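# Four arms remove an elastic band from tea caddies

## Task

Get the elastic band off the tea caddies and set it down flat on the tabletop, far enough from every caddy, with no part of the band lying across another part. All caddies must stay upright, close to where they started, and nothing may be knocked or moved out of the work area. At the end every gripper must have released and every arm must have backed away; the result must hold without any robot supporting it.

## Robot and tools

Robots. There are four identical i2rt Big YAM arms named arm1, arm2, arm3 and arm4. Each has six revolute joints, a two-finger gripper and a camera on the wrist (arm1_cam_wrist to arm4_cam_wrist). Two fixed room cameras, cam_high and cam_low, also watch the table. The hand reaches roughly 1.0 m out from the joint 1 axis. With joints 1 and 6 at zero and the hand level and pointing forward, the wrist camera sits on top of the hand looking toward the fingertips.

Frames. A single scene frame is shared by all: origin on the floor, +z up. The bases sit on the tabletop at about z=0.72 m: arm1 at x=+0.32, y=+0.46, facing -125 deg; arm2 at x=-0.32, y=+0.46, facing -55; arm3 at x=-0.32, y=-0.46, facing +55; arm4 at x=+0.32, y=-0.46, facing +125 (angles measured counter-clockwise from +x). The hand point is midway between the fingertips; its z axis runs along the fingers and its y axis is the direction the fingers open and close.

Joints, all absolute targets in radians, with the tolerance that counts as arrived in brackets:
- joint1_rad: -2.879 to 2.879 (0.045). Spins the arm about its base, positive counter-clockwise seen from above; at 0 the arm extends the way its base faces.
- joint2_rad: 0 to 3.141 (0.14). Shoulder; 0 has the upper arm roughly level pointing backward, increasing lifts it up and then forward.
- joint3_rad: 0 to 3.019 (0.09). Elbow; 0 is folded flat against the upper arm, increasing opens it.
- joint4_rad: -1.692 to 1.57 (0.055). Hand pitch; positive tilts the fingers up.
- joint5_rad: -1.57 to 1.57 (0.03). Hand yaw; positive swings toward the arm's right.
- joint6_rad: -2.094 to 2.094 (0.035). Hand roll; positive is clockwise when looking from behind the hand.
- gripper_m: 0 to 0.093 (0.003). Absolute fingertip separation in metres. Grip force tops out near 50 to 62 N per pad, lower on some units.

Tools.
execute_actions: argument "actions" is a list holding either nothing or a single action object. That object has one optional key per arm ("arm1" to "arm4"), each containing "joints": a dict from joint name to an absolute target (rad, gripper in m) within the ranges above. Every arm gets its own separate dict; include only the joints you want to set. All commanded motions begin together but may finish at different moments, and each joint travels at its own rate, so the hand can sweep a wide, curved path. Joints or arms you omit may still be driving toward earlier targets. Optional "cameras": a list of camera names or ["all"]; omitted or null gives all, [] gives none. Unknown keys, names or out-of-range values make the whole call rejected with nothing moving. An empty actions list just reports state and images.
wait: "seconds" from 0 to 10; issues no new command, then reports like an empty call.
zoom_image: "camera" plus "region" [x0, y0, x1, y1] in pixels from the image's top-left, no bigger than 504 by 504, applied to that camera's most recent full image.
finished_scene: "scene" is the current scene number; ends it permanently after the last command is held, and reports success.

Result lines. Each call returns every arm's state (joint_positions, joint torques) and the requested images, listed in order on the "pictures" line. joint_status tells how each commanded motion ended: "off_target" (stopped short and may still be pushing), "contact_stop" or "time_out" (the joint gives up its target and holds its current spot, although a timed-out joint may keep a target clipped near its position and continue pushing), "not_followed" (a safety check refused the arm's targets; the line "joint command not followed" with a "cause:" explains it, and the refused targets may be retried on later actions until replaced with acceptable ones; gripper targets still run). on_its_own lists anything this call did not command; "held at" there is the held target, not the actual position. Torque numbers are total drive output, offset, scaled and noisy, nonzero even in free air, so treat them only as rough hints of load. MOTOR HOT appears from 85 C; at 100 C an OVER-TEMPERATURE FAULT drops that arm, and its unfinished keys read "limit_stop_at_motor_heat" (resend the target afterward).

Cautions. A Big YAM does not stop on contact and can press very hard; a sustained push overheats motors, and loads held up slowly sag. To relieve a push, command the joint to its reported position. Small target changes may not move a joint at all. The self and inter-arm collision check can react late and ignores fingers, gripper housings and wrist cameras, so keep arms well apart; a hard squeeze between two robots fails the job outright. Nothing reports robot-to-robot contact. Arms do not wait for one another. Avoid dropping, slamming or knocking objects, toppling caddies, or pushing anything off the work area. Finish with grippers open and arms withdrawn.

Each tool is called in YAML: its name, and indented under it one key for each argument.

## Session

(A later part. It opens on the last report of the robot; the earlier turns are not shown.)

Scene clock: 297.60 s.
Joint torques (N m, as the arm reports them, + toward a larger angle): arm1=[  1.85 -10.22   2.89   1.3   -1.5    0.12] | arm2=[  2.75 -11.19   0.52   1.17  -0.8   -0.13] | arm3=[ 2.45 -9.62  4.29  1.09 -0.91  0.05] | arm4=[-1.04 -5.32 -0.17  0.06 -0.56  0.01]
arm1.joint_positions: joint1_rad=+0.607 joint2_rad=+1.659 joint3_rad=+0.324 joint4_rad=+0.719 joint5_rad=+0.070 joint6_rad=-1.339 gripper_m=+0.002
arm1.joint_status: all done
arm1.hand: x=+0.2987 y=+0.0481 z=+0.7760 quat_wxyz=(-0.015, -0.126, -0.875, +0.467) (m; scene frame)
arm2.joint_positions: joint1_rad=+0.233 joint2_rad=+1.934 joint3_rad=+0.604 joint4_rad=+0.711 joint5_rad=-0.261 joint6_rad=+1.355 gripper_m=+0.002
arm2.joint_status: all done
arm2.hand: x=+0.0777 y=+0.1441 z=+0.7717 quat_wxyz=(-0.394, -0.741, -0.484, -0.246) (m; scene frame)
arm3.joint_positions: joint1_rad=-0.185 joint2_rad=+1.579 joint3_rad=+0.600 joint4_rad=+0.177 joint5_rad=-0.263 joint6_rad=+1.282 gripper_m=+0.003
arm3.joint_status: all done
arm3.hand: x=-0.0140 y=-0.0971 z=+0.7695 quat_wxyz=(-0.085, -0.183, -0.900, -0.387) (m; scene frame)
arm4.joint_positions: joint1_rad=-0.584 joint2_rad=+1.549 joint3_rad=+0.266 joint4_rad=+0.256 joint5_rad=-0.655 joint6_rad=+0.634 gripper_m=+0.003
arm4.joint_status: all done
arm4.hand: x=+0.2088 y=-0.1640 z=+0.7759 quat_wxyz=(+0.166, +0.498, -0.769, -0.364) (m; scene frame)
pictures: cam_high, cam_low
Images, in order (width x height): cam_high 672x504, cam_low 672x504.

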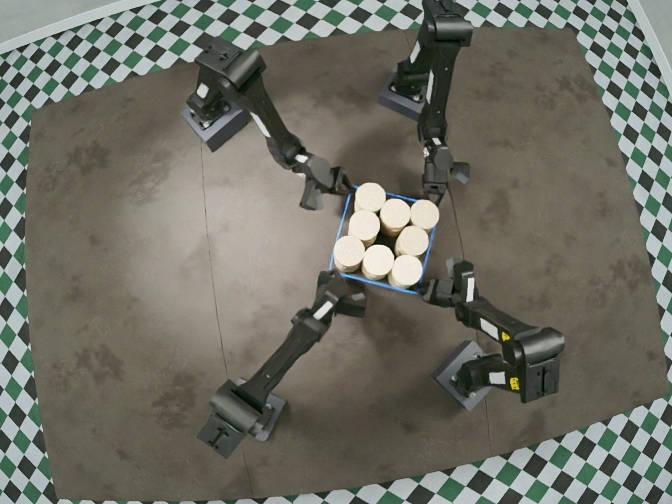

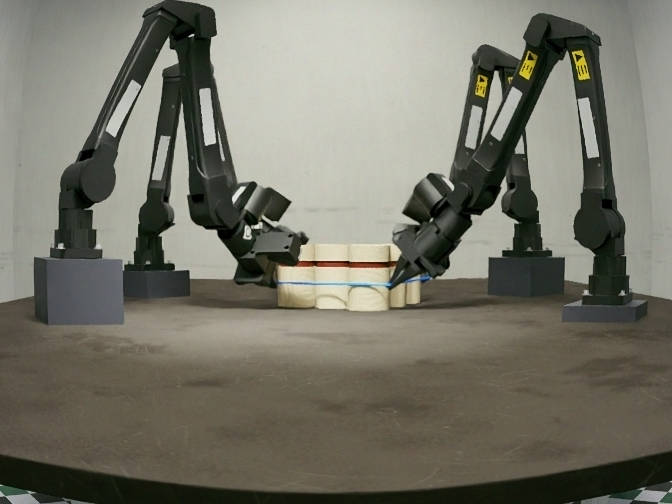

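execute_actions:
  actions:
    - {"arm1": {"joints": {"joint1_rad": 0.70, "joint2_rad": 1.615, "joint3_rad": 0.29}}, "arm2": {"joints": {"joint1_rad": 0.275, "joint2_rad": 1.891, "joint3_rad": 0.518}}, "arm3": {"joints": {"joint1_rad": -0.137, "joint2_rad": 1.502, "joint3_rad": 0.525}}, "arm4": {"joints": {"joint1_rad": -0.612, "joint2_rad": 1.502, "joint3_rad": 0.156}}}

zoom_image:
  camera: "cam_high"
  region: [300, 150, 480, 320]

Scene clock: 306.43 s.
Joint torques (N m, as the arm reports them, + toward a larger angle): arm1=[ 4.05 -9.61  2.66  1.26 -1.87  0.14] | arm2=[  3.64 -11.8   -0.56   1.07  -0.96  -0.11] | arm3=[ 3.65 -8.9   3.61  1.13 -1.03  0.04] | arm4=[-1.77 -5.18 -1.57 -0.12 -0.41  0.01]
arm1.joint_positions: joint1_rad=+0.636 joint2_rad=+1.628 joint3_rad=+0.309 joint4_rad=+0.719 joint5_rad=+0.078 joint6_rad=-1.339 gripper_m=+0.002
arm1.joint_status: joint1_rad time_out (moved +0.029 of +0.093); the others done
arm1.on_its_own: joint1_rad reads +0.636 and still pushes toward +0.700 since a time_out
arm1.hand: x=+0.3092 y=+0.0511 z=+0.7837 quat_wxyz=(-0.019, -0.115, -0.873, +0.474) (m; scene frame)
arm2.joint_positions: joint1_rad=+0.242 joint2_rad=+1.877 joint3_rad=+0.568 joint4_rad=+0.717 joint5_rad=-0.258 joint6_rad=+1.356 gripper_m=+0.002
arm2.joint_status: all done
arm2.hand: x=+0.0744 y=+0.1520 z=+0.7896 quat_wxyz=(-0.405, -0.734, -0.485, -0.249) (m; scene frame)
arm3.joint_positions: joint1_rad=-0.173 joint2_rad=+1.499 joint3_rad=+0.558 joint4_rad=+0.178 joint5_rad=-0.260 joint6_rad=+1.283 gripper_m=+0.003
arm3.joint_status: all done
arm3.hand: x=-0.0266 y=-0.1025 z=+0.7884 quat_wxyz=(-0.093, -0.175, -0.895, -0.401) (m; scene frame)
arm4.joint_positions: joint1_rad=-0.605 joint2_rad=+1.485 joint3_rad=+0.218 joint4_rad=+0.261 joint5_rad=-0.658 joint6_rad=+0.634 gripper_m=+0.003
arm4.joint_status: all done
arm4.hand: x=+0.2147 y=-0.1763 z=+0.7834 quat_wxyz=(+0.158, +0.492, -0.770, -0.375) (m; scene frame)
pictures: arm1_cam_wrist, arm2_cam_wrist, arm3_cam_wrist, arm4_cam_wrist, cam_high, cam_low
Images, in order (width x height): arm1_cam_wrist 672x504, arm2_cam_wrist 672x504, arm3_cam_wrist 672x504, arm4_cam_wrist 672x504, cam_high 672x504, cam_low 672x504.

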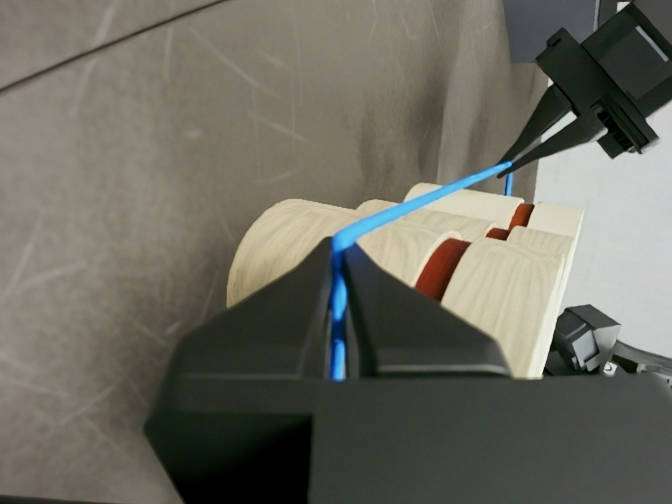

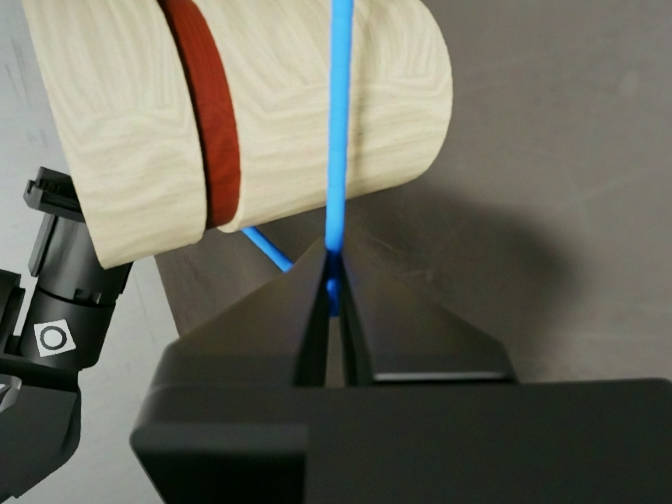

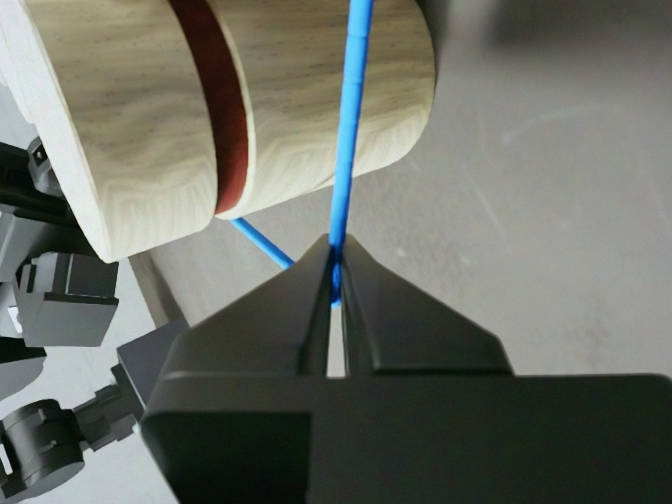

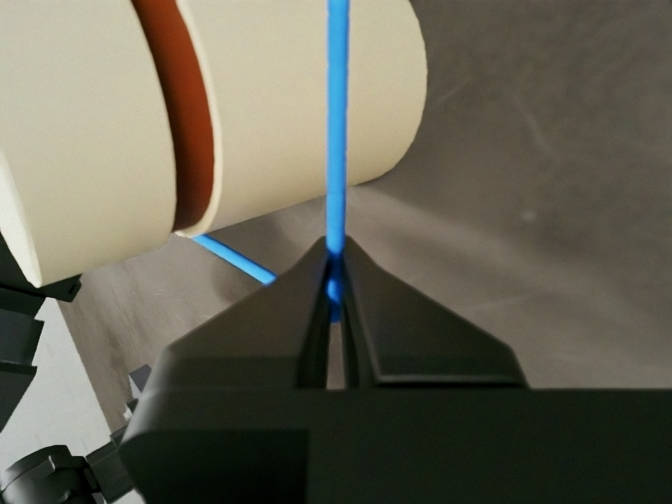

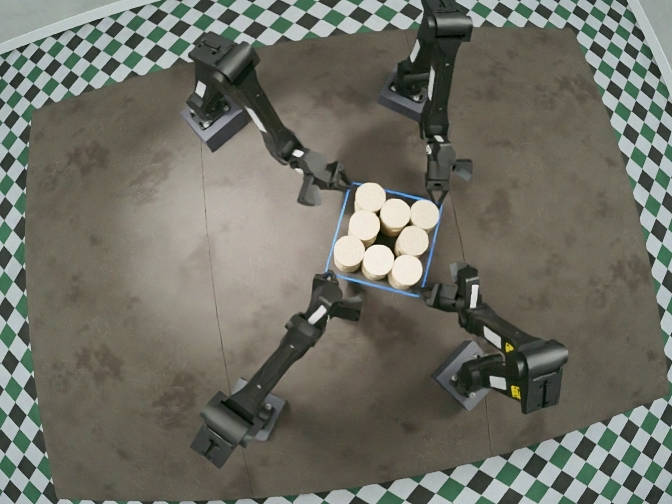

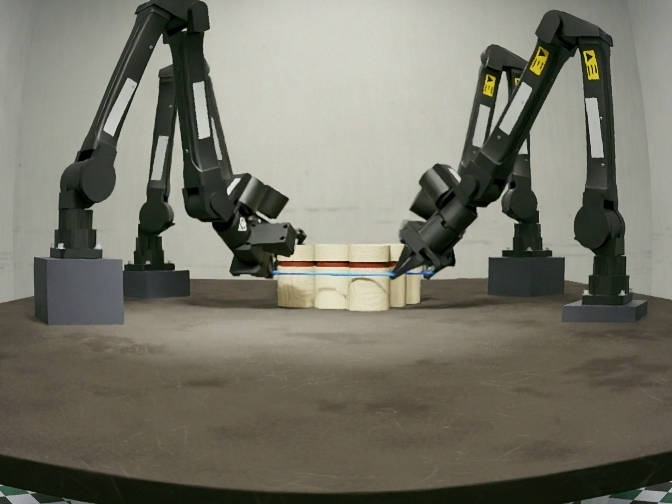

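Region (300, 150, 480, 320) of cam_high's 672x504 image, scaled by 2.800, with more detail than that image has.

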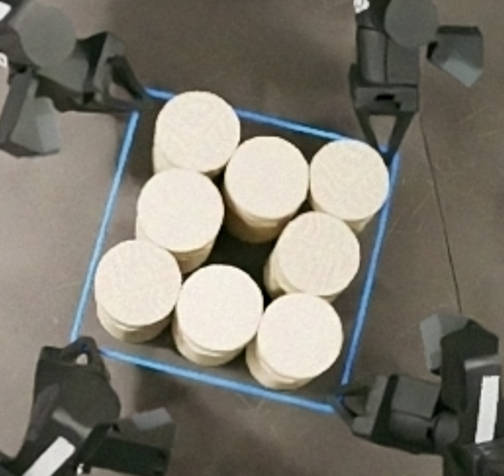

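execute_actions:
  actions:
    - {"arm1": {"joints": {"joint2_rad": 1.186, "joint4_rad": 0.401}}, "arm2": {"joints": {"joint2_rad": 1.539, "joint4_rad": 0.355}}, "arm3": {"joints": {"joint2_rad": 1.233, "joint4_rad": 0.068}}, "arm4": {"joints": {"joint2_rad": 0.909, "joint4_rad": -0.168}}}
  cameras: ["cam_high", "cam_low"]

zoom_image:
  camera: "cam_high"
  region: [300, 150, 480, 320]

Scene clock: 318.90 s.
Joint torques (N m, as the arm reports them, + toward a larger angle): arm1=[ 4.11 -6.2   6.08  1.13 -1.96  0.13] | arm2=[ 3.95 -9.57  2.47  0.48 -0.98 -0.13] | arm3=[ 3.51 -6.62  5.61  0.6  -1.13  0.04] | arm4=[-1.57 -1.53  2.92 -0.62 -0.36  0.  ]
arm1.joint_positions: joint1_rad=+0.636 joint2_rad=+1.192 joint3_rad=+0.309 joint4_rad=+0.429 joint5_rad=+0.080 joint6_rad=-1.339 gripper_m=+0.002
arm1.joint_status: all done
arm1.on_its_own: joint1_rad reads +0.636 and still pushes toward +0.700 since a time_out
arm1.hand: x=+0.3096 y=+0.0539 z=+0.8920 quat_wxyz=(-0.027, -0.114, -0.836, +0.536) (m; scene frame)
arm2.joint_positions: joint1_rad=+0.242 joint2_rad=+1.524 joint3_rad=+0.562 joint4_rad=+0.389 joint5_rad=-0.256 joint6_rad=+1.356 gripper_m=+0.002
arm2.joint_status: all done
arm2.hand: x=+0.0700 y=+0.1549 z=+0.8899 quat_wxyz=(-0.413, -0.730, -0.483, -0.251) (m; scene frame)
arm3.joint_positions: joint1_rad=-0.173 joint2_rad=+1.234 joint3_rad=+0.551 joint4_rad=+0.103 joint5_rad=-0.257 joint6_rad=+1.284 gripper_m=+0.003
arm3.joint_status: all done
arm3.hand: x=-0.0277 y=-0.1059 z=+0.8881 quat_wxyz=(-0.141, -0.156, -0.858, -0.468) (m; scene frame)
arm4.joint_positions: joint1_rad=-0.605 joint2_rad=+0.902 joint3_rad=+0.211 joint4_rad=-0.116 joint5_rad=-0.658 joint6_rad=+0.635 gripper_m=+0.003
arm4.joint_status: all done
arm4.hand: x=+0.2146 y=-0.1803 z=+0.8863 quat_wxyz=(+0.109, +0.504, -0.729, -0.449) (m; scene frame)
pictures: cam_high, cam_low
Images, in order (width x height): cam_high 672x504, cam_low 672x504.

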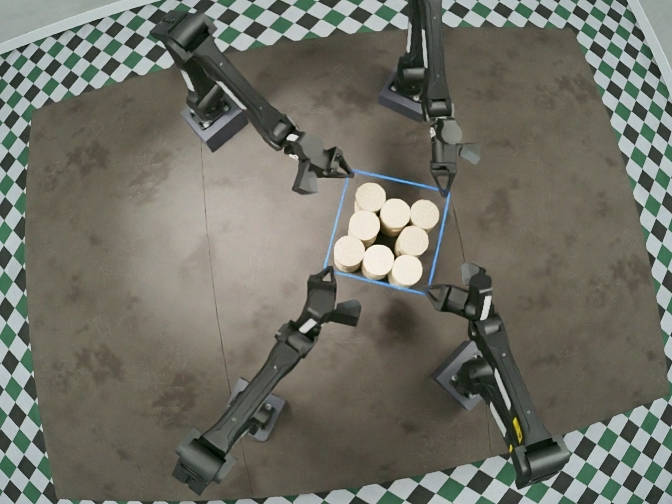

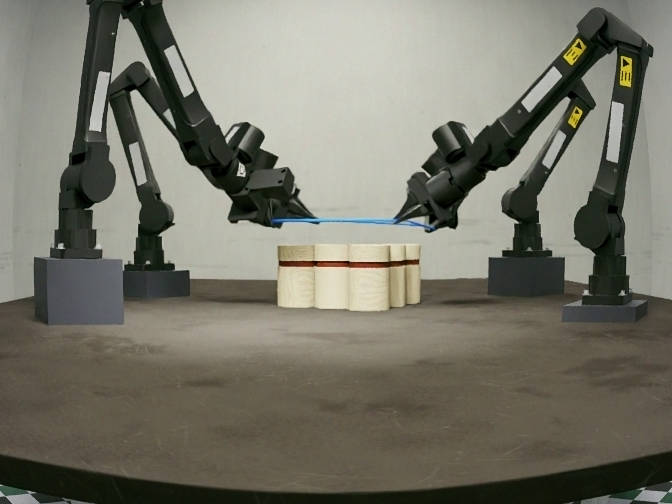

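Region (300, 150, 480, 320) of cam_high's 672x504 image, scaled by 2.800, with more detail than that image has.

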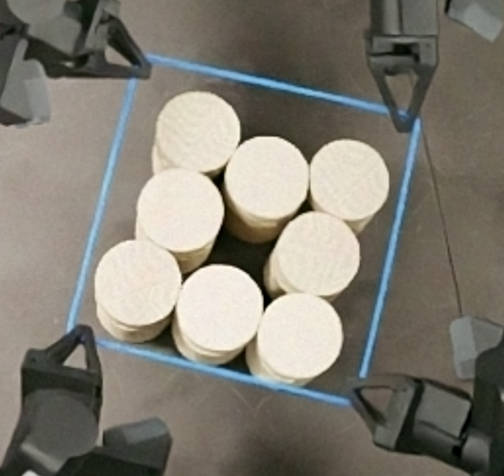

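execute_actions:
  actions:
    - {"arm1": {"joints": {"joint1_rad": 0.17, "joint3_rad": 0.375}}, "arm2": {"joints": {"joint1_rad": -0.155, "joint2_rad": 1.088, "joint3_rad": 0.222, "joint4_rad": 0.37}}, "arm3": {"joints": {"joint1_rad": 0.20, "joint2_rad": 0.867, "joint3_rad": 0.42, "joint4_rad": -0.13, "joint5_rad": -0.10, "joint6_rad": 1.5}}, "arm4": {"joints": {"joint1_rad": -0.09, "joint2_rad": 1.115, "joint3_rad": 0.442, "joint4_rad": -0.09, "joint5_rad": -0.45, "joint6_rad": 1.1}}}
  cameras: ["cam_high", "cam_low"]

Scene clock: 343.40 s.
Joint torques (N m, as the arm reports them, + toward a larger angle): arm1=[ 0.52 -6.64  8.25  1.29 -0.86  0.15] | arm2=[ 0.64 -4.85  4.83  1.14 -0.15 -0.14] | arm3=[ 3.39 -2.92  7.94  1.1  -1.03  0.09] | arm4=[ 0.13 -5.49  5.86  0.68 -0.41  0.03]
arm1.joint_positions: joint1_rad=+0.151 joint2_rad=+1.192 joint3_rad=+0.373 joint4_rad=+0.422 joint5_rad=+0.057 joint6_rad=-1.339 gripper_m=+0.002
arm1.joint_status: all done
arm1.hand: x=+0.1133 y=+0.0828 z=+0.9219 quat_wxyz=(+0.092, -0.303, -0.771, +0.553) (m; scene frame)
arm2.joint_positions: joint1_rad=-0.146 joint2_rad=+1.093 joint3_rad=+0.248 joint4_rad=+0.391 joint5_rad=-0.275 joint6_rad=+1.357 gripper_m=+0.002
arm2.joint_status: all done
arm2.hand: x=-0.1194 y=+0.1359 z=+0.9295 quat_wxyz=(-0.503, -0.777, -0.336, -0.174) (m; scene frame)
arm3.joint_positions: joint1_rad=+0.168 joint2_rad=+0.867 joint3_rad=+0.428 joint4_rad=-0.106 joint5_rad=-0.075 joint6_rad=+1.490 gripper_m=+0.003
arm3.joint_status: all done
arm3.hand: x=-0.1670 y=-0.1093 z=+0.9241 quat_wxyz=(-0.092, -0.139, -0.857, -0.487) (m; scene frame)
arm4.joint_positions: joint1_rad=-0.101 joint2_rad=+1.105 joint3_rad=+0.457 joint4_rad=-0.065 joint5_rad=-0.443 joint6_rad=+1.096 gripper_m=+0.003
arm4.joint_status: all done
arm4.hand: x=+0.0665 y=-0.1538 z=+0.9304 quat_wxyz=(+0.206, +0.499, -0.740, -0.402) (m; scene frame)
pictures: cam_high, cam_low
Images, in order (width x height): cam_high 672x504, cam_low 672x504.

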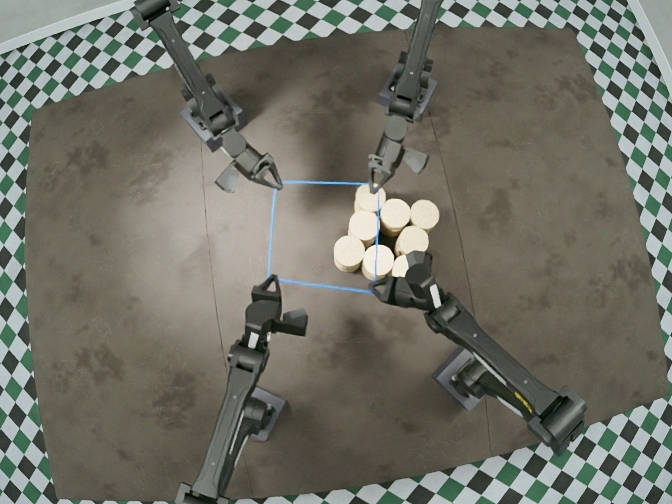

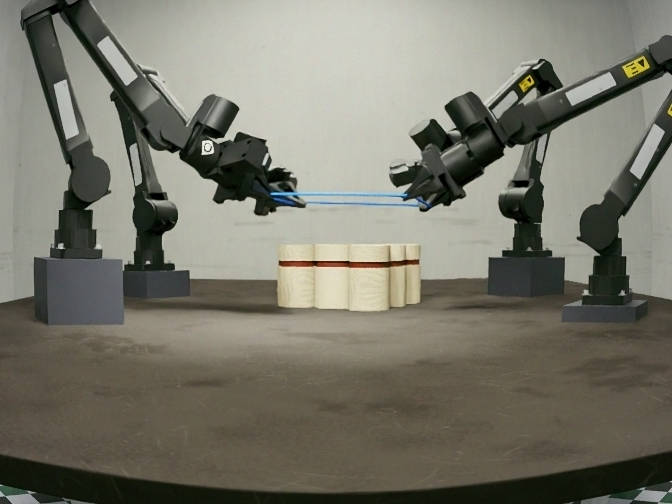

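execute_actions:
  actions:
    - {"arm1": {"joints": {"joint1_rad": -0.29, "joint2_rad": 1.655, "joint3_rad": 0.835, "joint4_rad": 0.36}}, "arm2": {"joints": {"joint1_rad": -0.868, "joint2_rad": 1.14, "joint4_rad": 0.185}}, "arm3": {"joints": {"joint1_rad": 0.85, "joint2_rad": 0.907, "joint3_rad": 0.405, "joint4_rad": -0.23, "joint5_rad": 0.2, "joint6_rad": 1.79}}, "arm4": {"joints": {"joint1_rad": 0.258, "joint2_rad": 1.68, "joint3_rad": 0.905, "joint4_rad": 0.125, "joint5_rad": -0.25, "joint6_rad": 1.25}}}
  cameras: ["cam_high", "cam_low"]

Scene clock: 353.50 s.
Joint torques (N m, as the arm reports them, + toward a larger angle): arm1=[ -0.8  -12.13  10.24   1.23   0.01   0.14] | arm2=[-0.43 -3.07  5.95  1.37  0.47 -0.14] | arm3=[ 2.65 -2.98  7.91  1.11 -0.18  0.11] | arm4=[ -0.79 -14.8    7.46   1.72  -0.09   0.05]
arm1.joint_positions: joint1_rad=-0.291 joint2_rad=+1.637 joint3_rad=+0.805 joint4_rad=+0.385 joint5_rad=+0.038 joint6_rad=-1.339 gripper_m=+0.002
arm1.joint_status: all done
arm1.hand: x=-0.1557 y=+0.1078 z=+0.9054 quat_wxyz=(+0.194, -0.469, -0.699, +0.503) (m; scene frame)
arm2.joint_positions: joint1_rad=-0.848 joint2_rad=+1.124 joint3_rad=+0.229 joint4_rad=+0.198 joint5_rad=-0.291 joint6_rad=+1.357 gripper_m=+0.002
arm2.joint_status: all done
arm2.hand: x=-0.3636 y=+0.1171 z=+0.8731 quat_wxyz=(-0.432, -0.901, -0.037, -0.026) (m; scene frame)
arm3.joint_positions: joint1_rad=+0.829 joint2_rad=+0.906 joint3_rad=+0.408 joint4_rad=-0.212 joint5_rad=+0.209 joint6_rad=+1.779 gripper_m=+0.003
arm3.joint_status: all done
arm3.hand: x=-0.3635 y=-0.1015 z=+0.8818 quat_wxyz=(-0.003, -0.038, -0.901, -0.431) (m; scene frame)
arm4.joint_positions: joint1_rad=+0.256 joint2_rad=+1.669 joint3_rad=+0.886 joint4_rad=+0.127 joint5_rad=-0.247 joint6_rad=+1.243 gripper_m=+0.003
arm4.joint_status: all done
arm4.hand: x=-0.1544 y=-0.1096 z=+0.8961 quat_wxyz=(+0.223, +0.545, -0.706, -0.393) (m; scene frame)
pictures: cam_high, cam_low
Images, in order (width x height): cam_high 672x504, cam_low 672x504.

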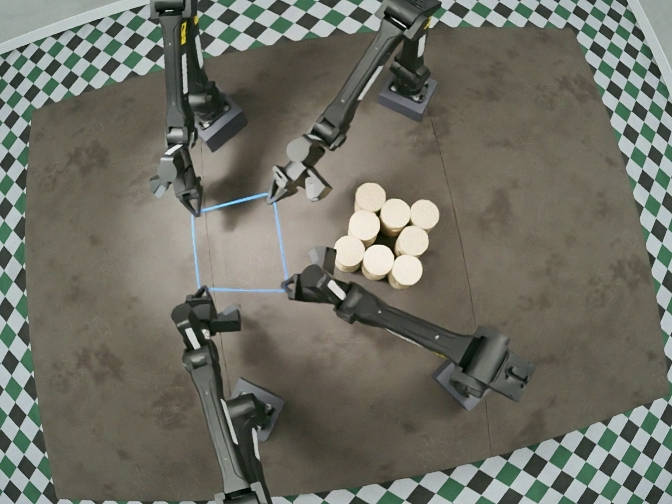

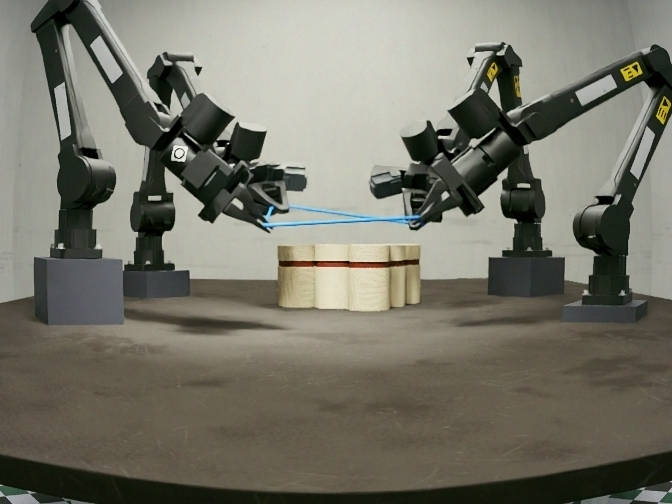

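execute_actions:
  actions:
    - {"arm1": {"joints": {"joint1_rad": -0.30, "joint2_rad": 2.002, "joint3_rad": 1.081, "joint4_rad": 0.022}}, "arm2": {"joints": {"joint1_rad": -0.835, "joint2_rad": 1.818, "joint3_rad": 0.338, "joint4_rad": 0.624}}, "arm3": {"joints": {"joint1_rad": 0.835, "joint2_rad": 1.42, "joint3_rad": 0.343, "joint4_rad": 0.205}}, "arm4": {"joints": {"joint1_rad": 0.268, "joint2_rad": 2.055, "joint3_rad": 1.07}}}
  cameras: ["cam_high", "cam_low"]

Scene clock: 365.30 s.
Joint torques (N m, as the arm reports them, + toward a larger angle): arm1=[ -1.35 -18.     8.73   0.88  -0.02   0.12] | arm2=[ 1.03 -9.07  2.52  2.22  0.17 -0.13] | arm3=[ 1.54 -6.19  5.15  2.62  0.1   0.1 ] | arm4=[ -0.23 -18.62   5.61   1.22   0.13   0.05]
arm1.joint_positions: joint1_rad=-0.295 joint2_rad=+1.999 joint3_rad=+1.054 joint4_rad=+0.042 joint5_rad=+0.039 joint6_rad=-1.339 gripper_m=+0.002
arm1.joint_status: all done
arm1.hand: x=-0.1772 y=+0.0930 z=+0.7352 quat_wxyz=(+0.127, -0.521, -0.785, +0.311) (m; scene frame)
arm2.joint_positions: joint1_rad=-0.831 joint2_rad=+1.809 joint3_rad=+0.328 joint4_rad=+0.611 joint5_rad=-0.284 joint6_rad=+1.357 gripper_m=+0.002
arm2.joint_status: all done
arm2.hand: x=-0.3652 y=+0.0954 z=+0.7417 quat_wxyz=(-0.355, -0.933, -0.031, -0.050) (m; scene frame)
arm3.joint_positions: joint1_rad=+0.829 joint2_rad=+1.424 joint3_rad=+0.342 joint4_rad=+0.184 joint5_rad=+0.204 joint6_rad=+1.779 gripper_m=+0.003
arm3.joint_status: all done
arm3.hand: x=-0.3655 y=-0.0970 z=+0.7399 quat_wxyz=(-0.022, -0.028, -0.937, -0.347) (m; scene frame)
arm4.joint_positions: joint1_rad=+0.259 joint2_rad=+2.042 joint3_rad=+1.059 joint4_rad=+0.132 joint5_rad=-0.251 joint6_rad=+1.245 gripper_m=+0.003
arm4.joint_status: all done
arm4.hand: x=-0.1835 y=-0.0884 z=+0.7496 quat_wxyz=(+0.207, +0.558, -0.743, -0.305) (m; scene frame)
pictures: cam_high, cam_low
Images, in order (width x height): cam_high 672x504, cam_low 672x504.

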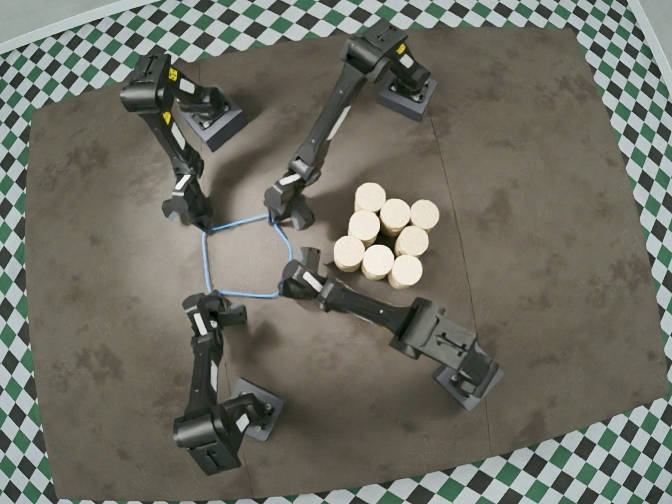

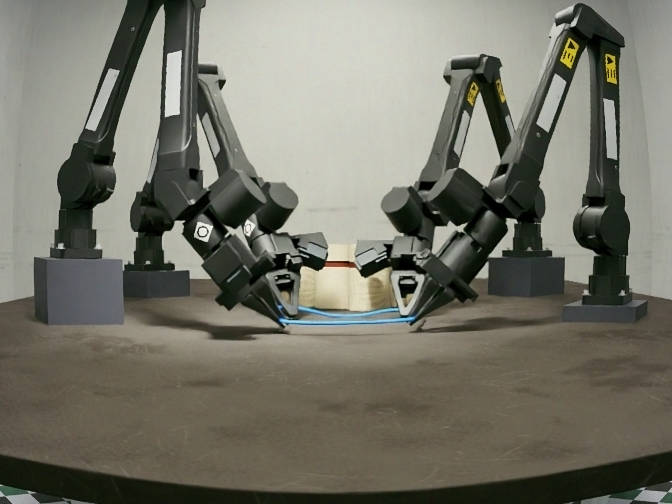

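execute_actions:
  actions: []

Scene clock: 370.43 s.
Joint torques (N m, as the arm reports them, + toward a larger angle): arm1=[ -1.17 -17.83   8.77   1.01  -0.03   0.1 ] | arm2=[ 0.33 -8.87  2.41  2.27  0.18 -0.12] | arm3=[ 1.58 -6.38  5.22  2.61  0.13  0.14] | arm4=[ -0.15 -18.73   5.64   1.24   0.13   0.06]
arm1.joint_positions: joint1_rad=-0.295 joint2_rad=+1.999 joint3_rad=+1.054 joint4_rad=+0.042 joint5_rad=+0.039 joint6_rad=-1.339 gripper_m=+0.002
arm1.joint_status: all done
arm1.hand: x=-0.1772 y=+0.0930 z=+0.7352 quat_wxyz=(+0.127, -0.521, -0.785, +0.311) (m; scene frame)
arm2.joint_positions: joint1_rad=-0.831 joint2_rad=+1.809 joint3_rad=+0.328 joint4_rad=+0.611 joint5_rad=-0.284 joint6_rad=+1.357 gripper_m=+0.002
arm2.joint_status: all done
arm2.hand: x=-0.3652 y=+0.0954 z=+0.7417 quat_wxyz=(-0.355, -0.933, -0.031, -0.050) (m; scene frame)
arm3.joint_positions: joint1_rad=+0.829 joint2_rad=+1.424 joint3_rad=+0.342 joint4_rad=+0.184 joint5_rad=+0.204 joint6_rad=+1.779 gripper_m=+0.003
arm3.joint_status: all done
arm3.hand: x=-0.3655 y=-0.0970 z=+0.7399 quat_wxyz=(-0.022, -0.028, -0.937, -0.347) (m; scene frame)
arm4.joint_positions: joint1_rad=+0.259 joint2_rad=+2.042 joint3_rad=+1.059 joint4_rad=+0.132 joint5_rad=-0.251 joint6_rad=+1.245 gripper_m=+0.003
arm4.joint_status: all done
arm4.hand: x=-0.1835 y=-0.0884 z=+0.7496 quat_wxyz=(+0.207, +0.558, -0.743, -0.305) (m; scene frame)
pictures: arm1_cam_wrist, arm2_cam_wrist, arm3_cam_wrist, arm4_cam_wrist, cam_high, cam_low
Images, in order (width x height): arm1_cam_wrist 672x504, arm2_cam_wrist 672x504, arm3_cam_wrist 672x504, arm4_cam_wrist 672x504, cam_high 672x504, cam_low 672x504.

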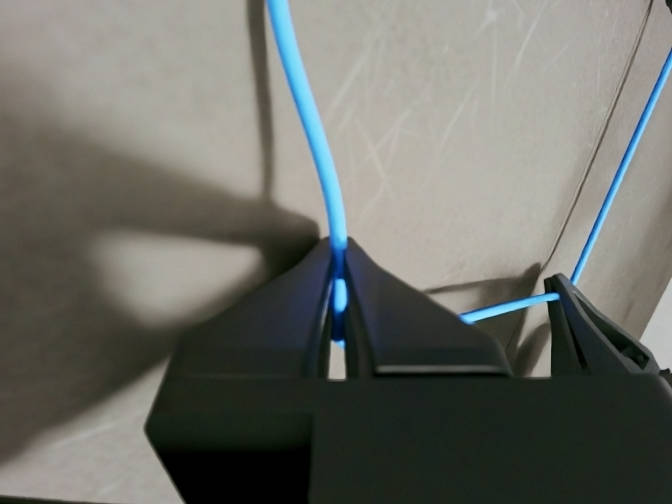

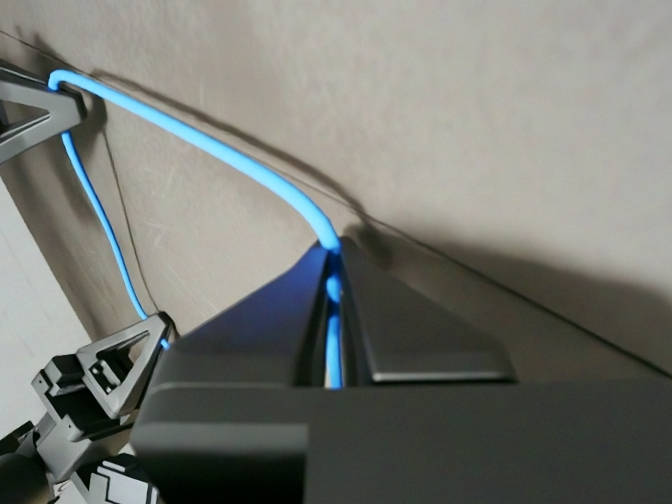

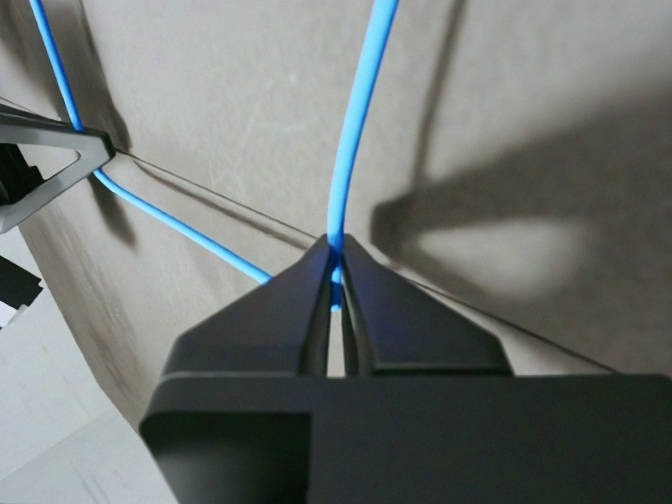

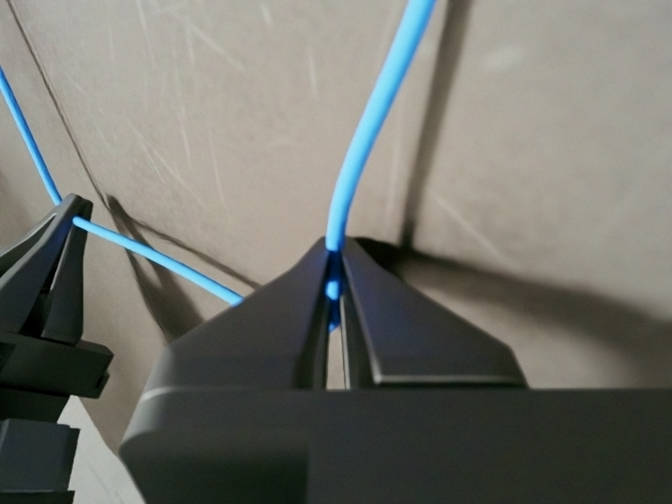

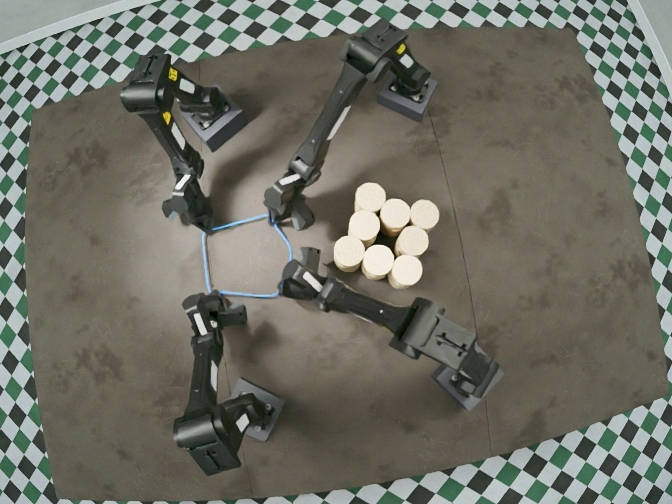

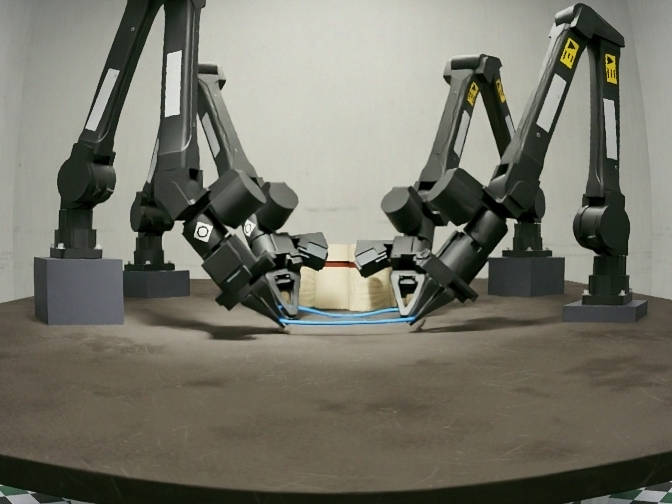

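execute_actions:
  actions:
    - {"arm1": {"joints": {"gripper_m": 0.02}}, "arm2": {"joints": {"gripper_m": 0.02}}, "arm3": {"joints": {"gripper_m": 0.02}}, "arm4": {"joints": {"gripper_m": 0.02, "joint2_rad": 2.07}}}
  cameras: ["arm1_cam_wrist", "arm4_cam_wrist", "cam_high", "cam_low"]

Scene clock: 372.37 s.
Joint torques (N m, as the arm reports them, + toward a larger angle): arm1=[ -1.27 -17.83   8.56   1.01  -0.06   0.12] | arm2=[ 0.85 -8.48  2.53  2.3   0.15 -0.1 ] | arm3=[ 1.43 -6.62  5.2   2.69  0.13  0.11] | arm4=[ -0.21 -17.35   5.42   1.12   0.3    0.05]
arm1.joint_positions: joint1_rad=-0.295 joint2_rad=+1.997 joint3_rad=+1.059 joint4_rad=+0.042 joint5_rad=+0.039 joint6_rad=-1.339 gripper_m=+0.020
arm1.joint_status: all done
arm1.hand: x=-0.1791 y=+0.0918 z=+0.7376 quat_wxyz=(+0.128, -0.521, -0.784, +0.313) (m; scene frame)
arm2.joint_positions: joint1_rad=-0.831 joint2_rad=+1.809 joint3_rad=+0.328 joint4_rad=+0.611 joint5_rad=-0.284 joint6_rad=+1.357 gripper_m=+0.020
arm2.joint_status: all done
arm2.hand: x=-0.3653 y=+0.0954 z=+0.7416 quat_wxyz=(-0.355, -0.933, -0.031, -0.049) (m; scene frame)
arm3.joint_positions: joint1_rad=+0.829 joint2_rad=+1.424 joint3_rad=+0.342 joint4_rad=+0.184 joint5_rad=+0.204 joint6_rad=+1.779 gripper_m=+0.020
arm3.joint_status: all done
arm3.hand: x=-0.3655 y=-0.0970 z=+0.7399 quat_wxyz=(-0.022, -0.028, -0.937, -0.347) (m; scene frame)
arm4.joint_positions: joint1_rad=+0.260 joint2_rad=+2.041 joint3_rad=+1.063 joint4_rad=+0.135 joint5_rad=-0.255 joint6_rad=+1.245 gripper_m=+0.020
arm4.joint_status: all done
arm4.hand: x=-0.1863 y=-0.0875 z=+0.7524 quat_wxyz=(+0.209, +0.558, -0.741, -0.308) (m; scene frame)
pictures: arm1_cam_wrist, arm4_cam_wrist, cam_high, cam_low
Images, in order (width x height): arm1_cam_wrist 672x504, arm4_cam_wrist 672x504, cam_high 672x504, cam_low 672x504.

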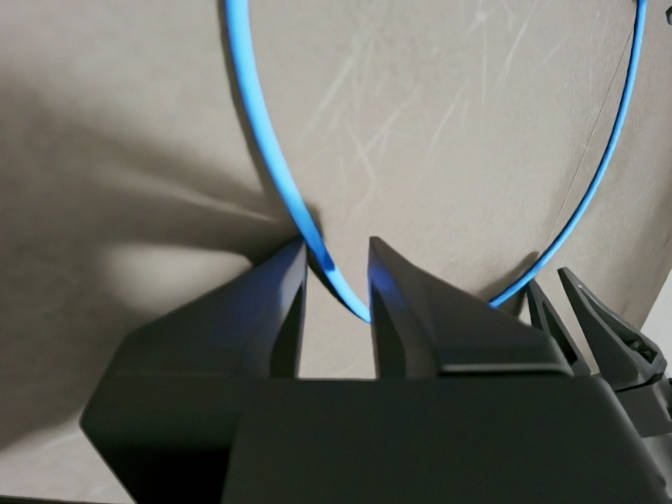

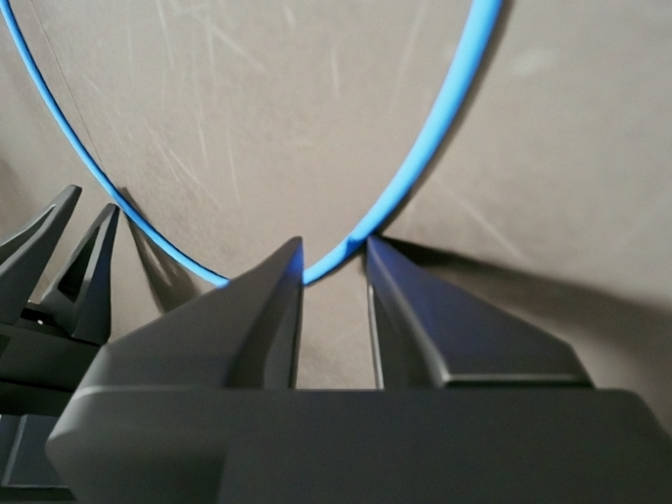

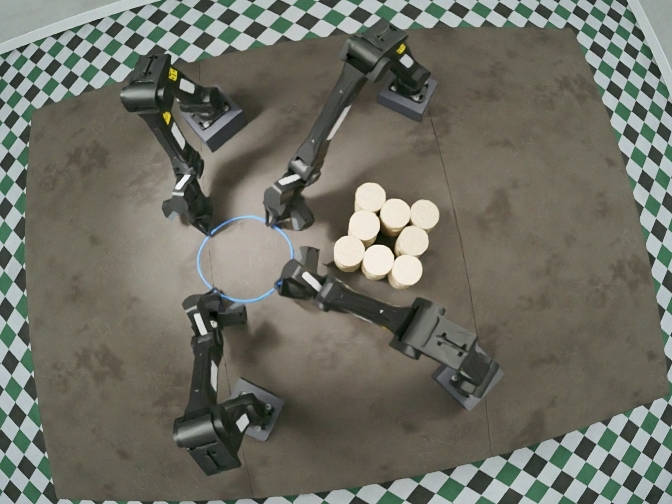

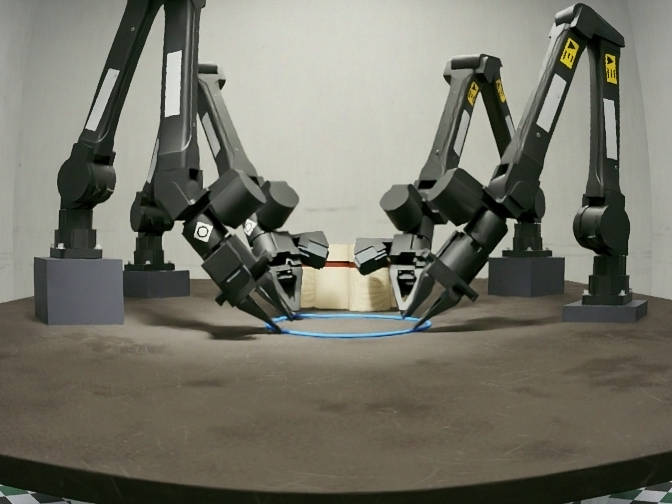

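execute_actions:
  actions:
    - {"arm1": {"joints": {"joint2_rad": 1.62, "joint3_rad": 1.0}}, "arm2": {"joints": {"joint2_rad": 1.2, "joint3_rad": 0.18}}, "arm3": {"joints": {"joint2_rad": 0.85, "joint3_rad": 0.2}}, "arm4": {"joints": {"joint2_rad": 1.45, "joint3_rad": 0.95}}}
  cameras: ["cam_high", "cam_low"]

Scene clock: 390.17 s.
Joint torques (N m, as the arm reports them, + toward a larger angle): arm1=[ -1.45 -12.49  10.1    1.49  -0.05   0.14] | arm2=[ 0.93 -5.08  6.57  2.63  0.18 -0.12] | arm3=[ 1.67 -1.77  8.79  2.89  0.07  0.09] | arm4=[ -0.1  -12.07   8.73   2.13   0.21   0.04]
arm1.joint_positions: joint1_rad=-0.295 joint2_rad=+1.590 joint3_rad=+0.987 joint4_rad=+0.033 joint5_rad=+0.039 joint6_rad=-1.339 gripper_m=+0.020
arm1.joint_status: all done
arm1.hand: x=-0.1768 y=+0.0957 z=+0.9488 quat_wxyz=(+0.178, -0.487, -0.726, +0.453) (m; scene frame)
arm2.joint_positions: joint1_rad=-0.831 joint2_rad=+1.206 joint3_rad=+0.169 joint4_rad=+0.614 joint5_rad=-0.283 joint6_rad=+1.357 gripper_m=+0.020
arm2.joint_status: all done
arm2.hand: x=-0.3640 y=+0.0960 z=+0.9038 quat_wxyz=(-0.544, -0.837, -0.062, +0.010) (m; scene frame)
arm3.joint_positions: joint1_rad=+0.829 joint2_rad=+0.850 joint3_rad=+0.187 joint4_rad=+0.189 joint5_rad=+0.202 joint6_rad=+1.779 gripper_m=+0.020
arm3.joint_status: all done
arm3.hand: x=-0.3600 y=-0.1224 z=+0.8653 quat_wxyz=(+0.028, -0.048, -0.846, -0.530) (m; scene frame)
arm4.joint_positions: joint1_rad=+0.260 joint2_rad=+1.432 joint3_rad=+0.937 joint4_rad=+0.123 joint5_rad=-0.252 joint6_rad=+1.245 gripper_m=+0.020
arm4.joint_status: all done
arm4.hand: x=-0.1630 y=-0.1064 z=+1.0574 quat_wxyz=(+0.250, +0.519, -0.638, -0.511) (m; scene frame)
pictures: cam_high, cam_low
Images, in order (width x height): cam_high 672x504, cam_low 672x504.

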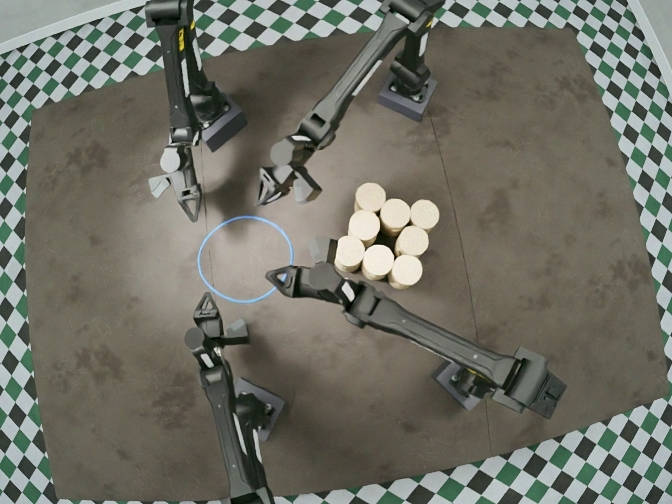

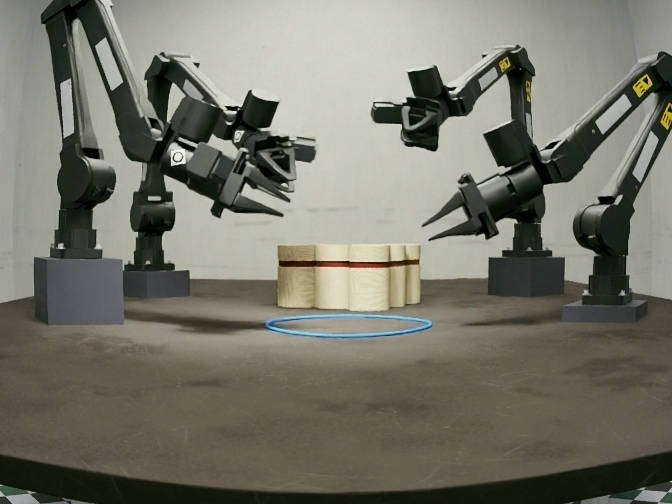

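execute_actions:
  actions:
    - {"arm1": {"joints": {"joint1_rad": 0.275, "joint2_rad": 1.6, "joint3_rad": 1.47, "joint4_rad": -1.46, "joint5_rad": 0.0, "joint6_rad": -1.571, "gripper_m": 0.0}}, "arm2": {"joints": {"joint2_rad": 0.7}}, "arm3": {"joints": {"joint2_rad": 0.45}}, "arm4": {"joints": {"joint1_rad": 0.4, "joint2_rad": 0.8, "joint3_rad": 0.7}}}
  cameras: ["arm1_cam_wrist", "cam_high"]

Scene clock: 396.77 s.
Joint torques (N m, as the arm reports them, + toward a larger angle): arm1=[ -1.12 -13.87  11.28  -0.01   0.    -0.15] | arm2=[ 0.89 -1.13  9.72  2.63  0.22 -0.17] | arm3=[ 1.52  0.98  9.99  2.97 -0.02  0.11] | arm4=[-1.68 -3.1   8.67  2.24  0.18  0.03]
arm1.joint_positions: joint1_rad=+0.274 joint2_rad=+1.591 joint3_rad=+1.443 joint4_rad=-1.442 joint5_rad=-0.002 joint6_rad=-1.555 gripper_m=+0.000
arm1.joint_status: all done
arm1.hand: x=+0.1578 y=+0.0222 z=+0.9950 quat_wxyz=(+0.000, -0.185, -0.983, -0.001) (m; scene frame)
arm2.joint_positions: joint1_rad=-0.831 joint2_rad=+0.702 joint3_rad=+0.169 joint4_rad=+0.614 joint5_rad=-0.283 joint6_rad=+1.357 gripper_m=+0.020
arm2.joint_status: all done
arm2.hand: x=-0.3588 y=+0.1117 z=+1.0747 quat_wxyz=(-0.725, -0.678, -0.093, +0.076) (m; scene frame)
arm3.joint_positions: joint1_rad=+0.829 joint2_rad=+0.447 joint3_rad=+0.187 joint4_rad=+0.189 joint5_rad=+0.202 joint6_rad=+1.779 gripper_m=+0.020
arm3.joint_status: all done
arm3.hand: x=-0.3554 y=-0.1424 z=+0.9909 quat_wxyz=(+0.074, -0.065, -0.724, -0.682) (m; scene frame)
arm4.joint_positions: joint1_rad=+0.409 joint2_rad=+0.789 joint3_rad=+0.703 joint4_rad=+0.123 joint5_rad=-0.251 joint6_rad=+1.245 gripper_m=+0.020
arm4.joint_status: all done
arm4.hand: x=-0.0633 y=-0.2722 z=+1.2345 quat_wxyz=(+0.324, +0.499, -0.484, -0.642) (m; scene frame)
pictures: arm1_cam_wrist, cam_high
Images, in order (width x height): arm1_cam_wrist 672x504, cam_high 672x504.

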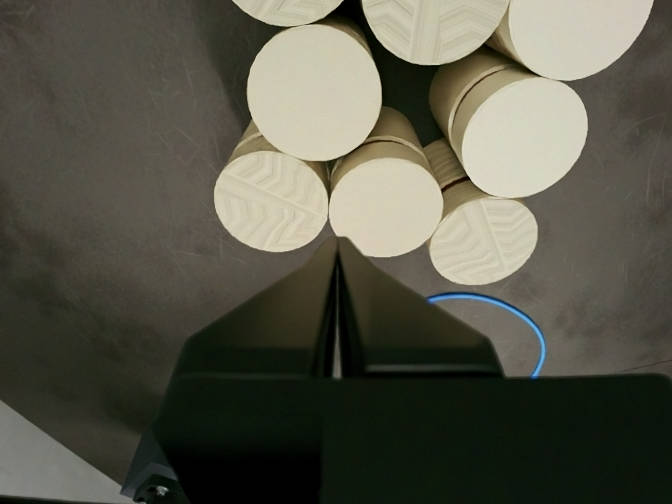

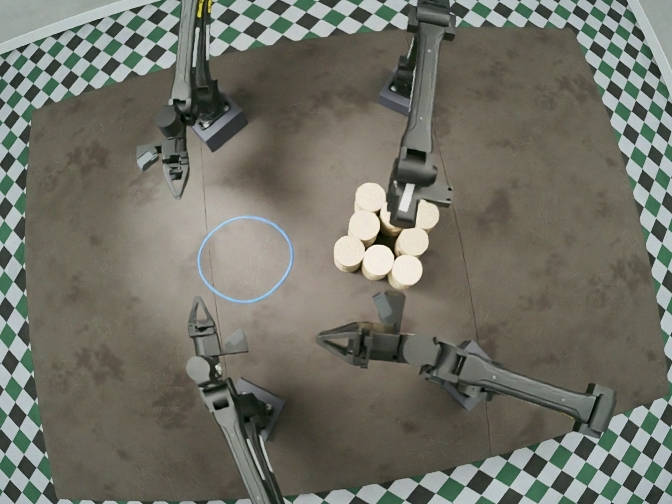

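execute_actions:
  actions:
    - {"arm1": {"joints": {"joint2_rad": 1.805, "joint3_rad": 1.392, "joint4_rad": -1.16, "joint6_rad": -1.585}}}
  cameras: ["arm1_cam_wrist", "cam_low"]

Scene clock: 403.77 s.
Joint torques (N m, as the arm reports them, + toward a larger angle): arm1=[ -1.2  -18.41   9.     1.09   0.    -0.15] | arm2=[ 0.95 -1.14  9.72  2.56  0.27 -0.16] | arm3=[ 1.39  1.33  9.93  3.04 -0.03  0.07] | arm4=[-1.67 -3.1   8.68  2.24  0.19  0.03]
arm1.joint_positions: joint1_rad=+0.274 joint2_rad=+1.817 joint3_rad=+1.384 joint4_rad=-1.179 joint5_rad=-0.002 joint6_rad=-1.568 gripper_m=+0.000
arm1.joint_status: all done
arm1.hand: x=+0.1409 y=-0.0230 z=+0.8656 quat_wxyz=(-0.002, -0.178, -0.984, -0.011) (m; scene frame)
arm2.joint_positions: joint1_rad=-0.831 joint2_rad=+0.702 joint3_rad=+0.169 joint4_rad=+0.614 joint5_rad=-0.283 joint6_rad=+1.357 gripper_m=+0.020
arm2.joint_status: not commanded
arm2.hand: x=-0.3588 y=+0.1117 z=+1.0747 quat_wxyz=(-0.725, -0.678, -0.093, +0.076) (m; scene frame)
arm3.joint_positions: joint1_rad=+0.829 joint2_rad=+0.447 joint3_rad=+0.187 joint4_rad=+0.189 joint5_rad=+0.202 joint6_rad=+1.779 gripper_m=+0.020
arm3.joint_status: not commanded
arm3.hand: x=-0.3554 y=-0.1424 z=+0.9909 quat_wxyz=(+0.074, -0.065, -0.724, -0.682) (m; scene frame)
arm4.joint_positions: joint1_rad=+0.409 joint2_rad=+0.789 joint3_rad=+0.703 joint4_rad=+0.123 joint5_rad=-0.251 joint6_rad=+1.245 gripper_m=+0.020
arm4.joint_status: not commanded
arm4.hand: x=-0.0633 y=-0.2722 z=+1.2345 quat_wxyz=(+0.324, +0.499, -0.484, -0.642) (m; scene frame)
pictures: arm1_cam_wrist, cam_low
Images, in order (width x height): arm1_cam_wrist 672x504, cam_low 672x504.

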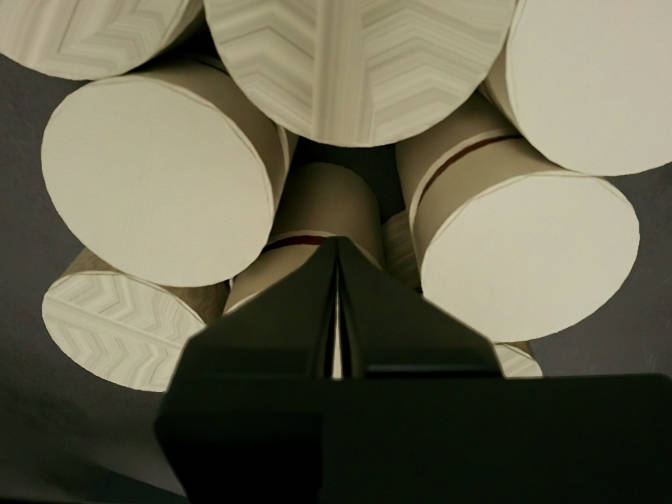

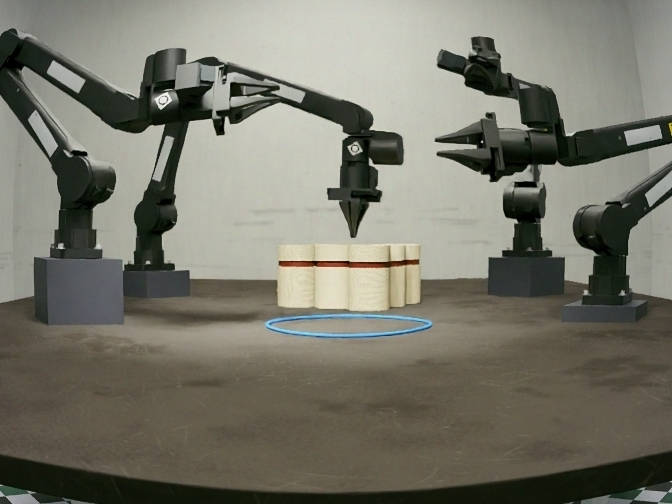

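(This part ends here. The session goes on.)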